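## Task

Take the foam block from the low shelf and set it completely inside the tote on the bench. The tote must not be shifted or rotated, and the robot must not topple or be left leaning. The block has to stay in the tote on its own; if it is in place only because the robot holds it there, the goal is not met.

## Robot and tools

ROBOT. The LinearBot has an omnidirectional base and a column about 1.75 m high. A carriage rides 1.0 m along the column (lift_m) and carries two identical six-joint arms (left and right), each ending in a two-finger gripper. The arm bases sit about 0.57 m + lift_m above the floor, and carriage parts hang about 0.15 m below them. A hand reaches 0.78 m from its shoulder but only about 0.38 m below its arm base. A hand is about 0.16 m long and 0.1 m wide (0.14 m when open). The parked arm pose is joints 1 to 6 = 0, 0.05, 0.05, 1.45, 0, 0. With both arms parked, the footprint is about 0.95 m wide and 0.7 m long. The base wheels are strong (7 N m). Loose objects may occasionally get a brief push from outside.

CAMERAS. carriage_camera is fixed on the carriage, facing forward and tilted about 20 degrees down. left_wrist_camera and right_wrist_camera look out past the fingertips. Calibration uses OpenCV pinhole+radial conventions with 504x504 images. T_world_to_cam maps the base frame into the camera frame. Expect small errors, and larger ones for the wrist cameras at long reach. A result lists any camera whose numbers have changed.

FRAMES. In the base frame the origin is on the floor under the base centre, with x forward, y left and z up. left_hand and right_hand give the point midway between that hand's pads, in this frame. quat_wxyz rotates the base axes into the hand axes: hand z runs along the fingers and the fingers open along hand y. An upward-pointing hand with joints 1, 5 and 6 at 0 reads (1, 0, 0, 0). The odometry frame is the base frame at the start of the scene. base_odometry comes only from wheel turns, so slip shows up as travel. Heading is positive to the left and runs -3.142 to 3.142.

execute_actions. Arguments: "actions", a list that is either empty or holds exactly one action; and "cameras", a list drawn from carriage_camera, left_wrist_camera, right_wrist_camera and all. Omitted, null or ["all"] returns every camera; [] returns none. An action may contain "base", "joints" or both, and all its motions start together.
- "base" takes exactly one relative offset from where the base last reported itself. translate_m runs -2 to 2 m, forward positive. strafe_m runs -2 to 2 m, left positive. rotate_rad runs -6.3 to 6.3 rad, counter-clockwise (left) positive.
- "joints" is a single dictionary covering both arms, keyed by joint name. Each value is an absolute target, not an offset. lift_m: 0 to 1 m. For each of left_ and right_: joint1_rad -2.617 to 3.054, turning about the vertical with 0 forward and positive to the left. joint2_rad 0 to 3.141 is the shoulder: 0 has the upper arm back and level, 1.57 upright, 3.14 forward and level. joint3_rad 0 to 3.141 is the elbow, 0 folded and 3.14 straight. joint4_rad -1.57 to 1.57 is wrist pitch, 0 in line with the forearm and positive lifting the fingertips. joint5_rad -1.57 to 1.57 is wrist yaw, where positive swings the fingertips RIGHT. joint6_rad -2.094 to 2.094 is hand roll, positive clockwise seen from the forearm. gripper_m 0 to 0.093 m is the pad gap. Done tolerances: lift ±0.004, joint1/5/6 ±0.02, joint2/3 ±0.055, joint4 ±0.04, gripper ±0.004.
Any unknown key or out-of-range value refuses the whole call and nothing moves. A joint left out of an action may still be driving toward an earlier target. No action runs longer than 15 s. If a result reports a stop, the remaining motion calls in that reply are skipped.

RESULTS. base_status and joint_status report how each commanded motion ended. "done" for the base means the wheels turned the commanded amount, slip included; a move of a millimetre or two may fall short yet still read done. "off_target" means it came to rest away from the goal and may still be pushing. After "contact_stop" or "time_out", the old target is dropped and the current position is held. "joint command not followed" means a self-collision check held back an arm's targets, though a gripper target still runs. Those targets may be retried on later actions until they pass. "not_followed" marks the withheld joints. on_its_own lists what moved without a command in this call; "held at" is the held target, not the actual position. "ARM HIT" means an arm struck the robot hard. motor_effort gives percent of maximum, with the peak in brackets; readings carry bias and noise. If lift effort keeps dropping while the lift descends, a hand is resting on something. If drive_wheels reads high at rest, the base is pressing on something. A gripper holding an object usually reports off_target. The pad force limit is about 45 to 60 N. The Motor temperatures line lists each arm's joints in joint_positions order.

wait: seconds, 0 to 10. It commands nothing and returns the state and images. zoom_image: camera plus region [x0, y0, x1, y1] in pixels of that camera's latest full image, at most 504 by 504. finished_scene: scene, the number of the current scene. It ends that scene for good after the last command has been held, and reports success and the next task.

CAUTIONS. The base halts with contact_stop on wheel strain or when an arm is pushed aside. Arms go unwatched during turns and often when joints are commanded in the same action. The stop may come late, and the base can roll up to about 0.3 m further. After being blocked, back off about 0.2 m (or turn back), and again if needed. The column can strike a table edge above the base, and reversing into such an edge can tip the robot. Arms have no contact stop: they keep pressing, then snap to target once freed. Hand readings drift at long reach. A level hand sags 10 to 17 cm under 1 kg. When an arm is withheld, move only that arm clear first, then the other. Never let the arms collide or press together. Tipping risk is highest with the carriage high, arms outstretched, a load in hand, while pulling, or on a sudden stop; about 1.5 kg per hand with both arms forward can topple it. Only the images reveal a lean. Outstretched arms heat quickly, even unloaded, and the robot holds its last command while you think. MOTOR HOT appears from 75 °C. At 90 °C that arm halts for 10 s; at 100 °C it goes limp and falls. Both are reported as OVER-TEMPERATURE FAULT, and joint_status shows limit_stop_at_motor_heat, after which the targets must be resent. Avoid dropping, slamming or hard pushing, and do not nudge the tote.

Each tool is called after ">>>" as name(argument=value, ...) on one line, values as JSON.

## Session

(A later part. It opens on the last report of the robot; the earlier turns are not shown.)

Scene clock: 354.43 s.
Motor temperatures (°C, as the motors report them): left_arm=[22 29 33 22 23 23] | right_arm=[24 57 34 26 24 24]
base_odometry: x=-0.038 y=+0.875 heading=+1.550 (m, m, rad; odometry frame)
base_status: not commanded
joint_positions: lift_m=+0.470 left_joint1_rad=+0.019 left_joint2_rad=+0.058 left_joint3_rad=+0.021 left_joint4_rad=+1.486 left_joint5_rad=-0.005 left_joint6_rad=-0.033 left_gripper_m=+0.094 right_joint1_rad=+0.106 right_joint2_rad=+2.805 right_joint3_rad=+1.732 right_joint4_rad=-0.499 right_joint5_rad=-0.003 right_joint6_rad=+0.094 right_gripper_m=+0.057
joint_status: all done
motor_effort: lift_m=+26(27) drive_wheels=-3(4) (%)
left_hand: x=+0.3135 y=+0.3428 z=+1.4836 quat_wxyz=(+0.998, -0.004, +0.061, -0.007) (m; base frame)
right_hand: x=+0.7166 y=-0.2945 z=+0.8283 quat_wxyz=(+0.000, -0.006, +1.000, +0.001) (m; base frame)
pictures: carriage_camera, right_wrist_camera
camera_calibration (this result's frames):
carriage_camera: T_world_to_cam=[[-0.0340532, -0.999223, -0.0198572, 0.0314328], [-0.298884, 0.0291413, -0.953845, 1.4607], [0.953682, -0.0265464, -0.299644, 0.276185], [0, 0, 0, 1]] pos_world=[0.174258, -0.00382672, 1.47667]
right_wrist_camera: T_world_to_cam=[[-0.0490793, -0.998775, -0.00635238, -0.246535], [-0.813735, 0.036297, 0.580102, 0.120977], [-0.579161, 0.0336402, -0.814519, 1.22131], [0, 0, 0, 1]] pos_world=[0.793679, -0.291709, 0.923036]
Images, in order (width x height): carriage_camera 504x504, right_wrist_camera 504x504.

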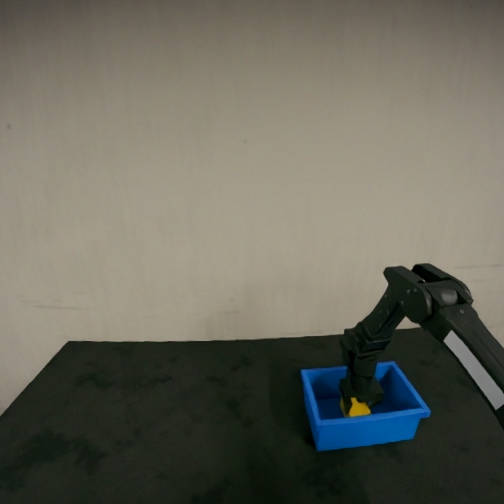

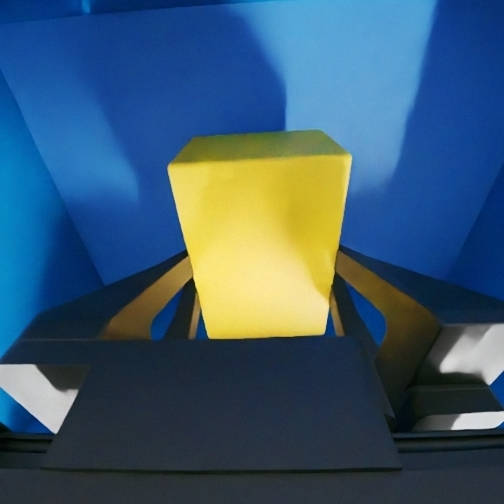

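>>> execute_actions(actions=[{"joints": {"lift_m": 0.448}}], cameras=["carriage_camera", "right_wrist_camera"])

Scene clock: 367.73 s.
Motor temperatures (°C, as the motors report them): left_arm=[22 29 33 22 23 23] | right_arm=[24 58 34 26 24 24]
base_odometry: x=-0.038 y=+0.875 heading=+1.550 (m, m, rad; odometry frame)
base_status: not commanded
joint_positions: lift_m=+0.448 left_joint1_rad=+0.019 left_joint2_rad=+0.058 left_joint3_rad=+0.021 left_joint4_rad=+1.486 left_joint5_rad=-0.005 left_joint6_rad=-0.033 left_gripper_m=+0.094 right_joint1_rad=+0.106 right_joint2_rad=+2.805 right_joint3_rad=+1.732 right_joint4_rad=-0.497 right_joint5_rad=-0.003 right_joint6_rad=+0.094 right_gripper_m=+0.057
joint_status: all done
motor_effort: lift_m=+27(27) drive_wheels=+5(4) (%)
left_hand: x=+0.3136 y=+0.3428 z=+1.4615 quat_wxyz=(+0.998, -0.004, +0.061, -0.007) (m; base frame)
right_hand: x=+0.7171 y=-0.2945 z=+0.8063 quat_wxyz=(+0.001, -0.006, +1.000, +0.002) (m; base frame)
pictures: carriage_camera, right_wrist_camera
camera_calibration (this result's frames):
carriage_camera: T_world_to_cam=[[-0.0340532, -0.999223, -0.0198572, 0.0309952], [-0.298884, 0.0291413, -0.953845, 1.43968], [0.953682, -0.0265464, -0.299644, 0.26958], [0, 0, 0, 1]] pos_world=[0.174258, -0.00382672, 1.45462]
right_wrist_camera: T_world_to_cam=[[-0.049067, -0.998773, -0.00664643, -0.246374], [-0.814834, 0.0361804, 0.578565, 0.136134], [-0.577615, 0.0338042, -0.815609, 1.20345], [0, 0, 0, 1]] pos_world=[0.793965, -0.291678, 0.901142]
Images, in order (width x height): carriage_camera 504x504, right_wrist_camera 504x504.

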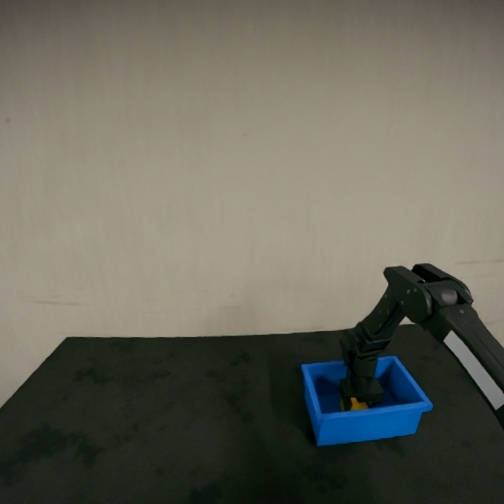

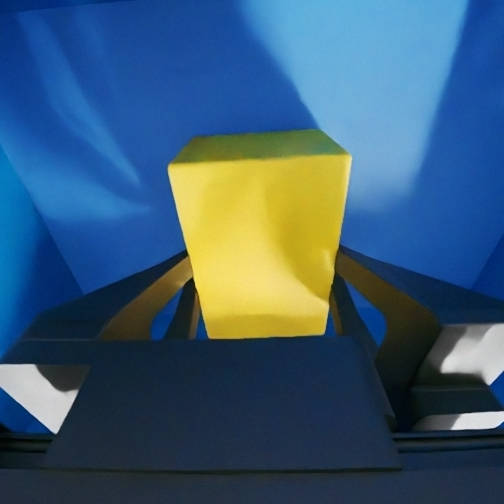

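>>> execute_actions(actions=[{"joints": {"right_gripper_m": 0.085}}], cameras=["right_wrist_camera"])

>>> execute_actions(actions=[{"joints": {"lift_m": 0.6}}], cameras=["carriage_camera", "right_wrist_camera"])

Scene clock: 371.70 s.
Motor temperatures (°C, as the motors report them): left_arm=[22 29 33 22 23 23] | right_arm=[24 59 34 26 24 24]
base_odometry: x=-0.038 y=+0.875 heading=+1.550 (m, m, rad; odometry frame)
base_status: not commanded
joint_positions: lift_m=+0.448 left_joint1_rad=+0.019 left_joint2_rad=+0.058 left_joint3_rad=+0.021 left_joint4_rad=+1.486 left_joint5_rad=-0.005 left_joint6_rad=-0.033 left_gripper_m=+0.094 right_joint1_rad=+0.106 right_joint2_rad=+2.805 right_joint3_rad=+1.732 right_joint4_rad=-0.497 right_joint5_rad=-0.003 right_joint6_rad=+0.094 right_gripper_m=+0.085
joint_status: all done
motor_effort: lift_m=+28(27) drive_wheels=+4(6) (%)
left_hand: x=+0.3136 y=+0.3428 z=+1.4615 quat_wxyz=(+0.998, -0.004, +0.061, -0.007) (m; base frame)
right_hand: x=+0.7171 y=-0.2945 z=+0.8063 quat_wxyz=(+0.001, -0.006, +1.000, +0.002) (m; base frame)
pictures: right_wrist_camera
camera_calibration (this result's frames):
right_wrist_camera: T_world_to_cam=[[-0.049067, -0.998773, -0.00664643, -0.246374], [-0.814834, 0.0361804, 0.578565, 0.136134], [-0.577615, 0.0338042, -0.815609, 1.20345], [0, 0, 0, 1]] pos_world=[0.793965, -0.291678, 0.901142]
Images, in order (width x height): right_wrist_camera 504x504.

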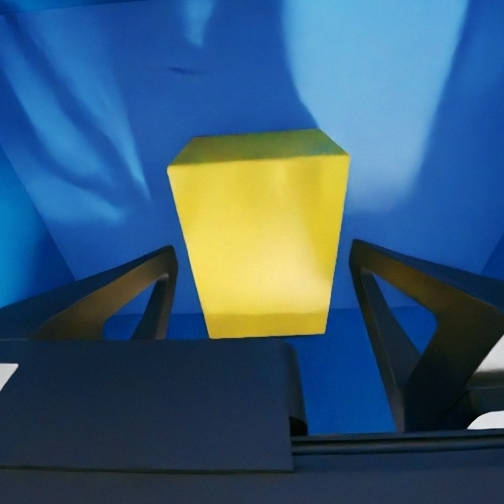

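Scene clock: 372.87 s.
Motor temperatures (°C, as the motors report them): left_arm=[22 29 33 22 23 23] | right_arm=[24 59 34 26 24 24]
base_odometry: x=-0.038 y=+0.875 heading=+1.550 (m, m, rad; odometry frame)
base_status: not commanded
joint_positions: lift_m=+0.600 left_joint1_rad=+0.019 left_joint2_rad=+0.058 left_joint3_rad=+0.021 left_joint4_rad=+1.486 left_joint5_rad=-0.005 left_joint6_rad=-0.033 left_gripper_m=+0.094 right_joint1_rad=+0.106 right_joint2_rad=+2.798 right_joint3_rad=+1.732 right_joint4_rad=-0.497 right_joint5_rad=-0.003 right_joint6_rad=+0.094 right_gripper_m=+0.085
joint_status: all done
motor_effort: lift_m=+30(37) drive_wheels=+5(6) (%)
left_hand: x=+0.3136 y=+0.3428 z=+1.6133 quat_wxyz=(+0.998, -0.004, +0.061, -0.007) (m; base frame)
right_hand: x=+0.7194 y=-0.2942 z=+0.9610 quat_wxyz=(+0.004, -0.006, +1.000, +0.002) (m; base frame)
pictures: carriage_camera, right_wrist_camera
camera_calibration (this result's frames):
carriage_camera: T_world_to_cam=[[-0.0340532, -0.999223, -0.0198572, 0.0340097], [-0.298884, 0.0291413, -0.953845, 1.58448], [0.953682, -0.0265464, -0.299644, 0.315069], [0, 0, 0, 1]] pos_world=[0.174258, -0.00382672, 1.60644]
right_wrist_camera: T_world_to_cam=[[-0.049018, -0.998768, -0.0077048, -0.243998], [-0.818765, 0.0357633, 0.573013, 0.056574], [-0.572032, 0.0343964, -0.81951, 1.33087], [0, 0, 0, 1]] pos_world=[0.795662, -0.291498, 1.05637]
Images, in order (width x height): carriage_camera 504x504, right_wrist_camera 504x504.

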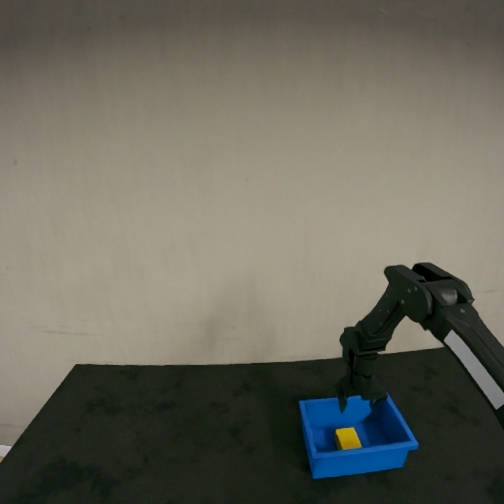

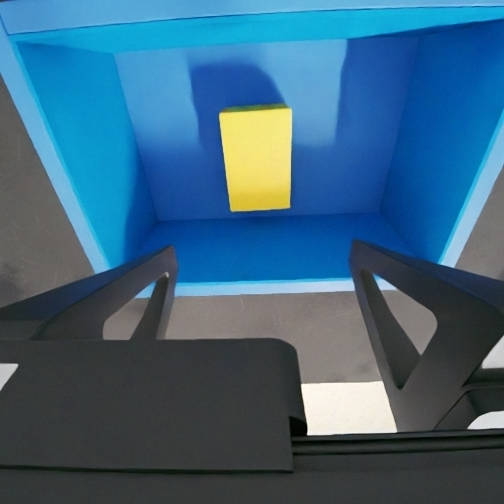

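>>> finished_scene(scene=1)

The scene is finished: the task was done.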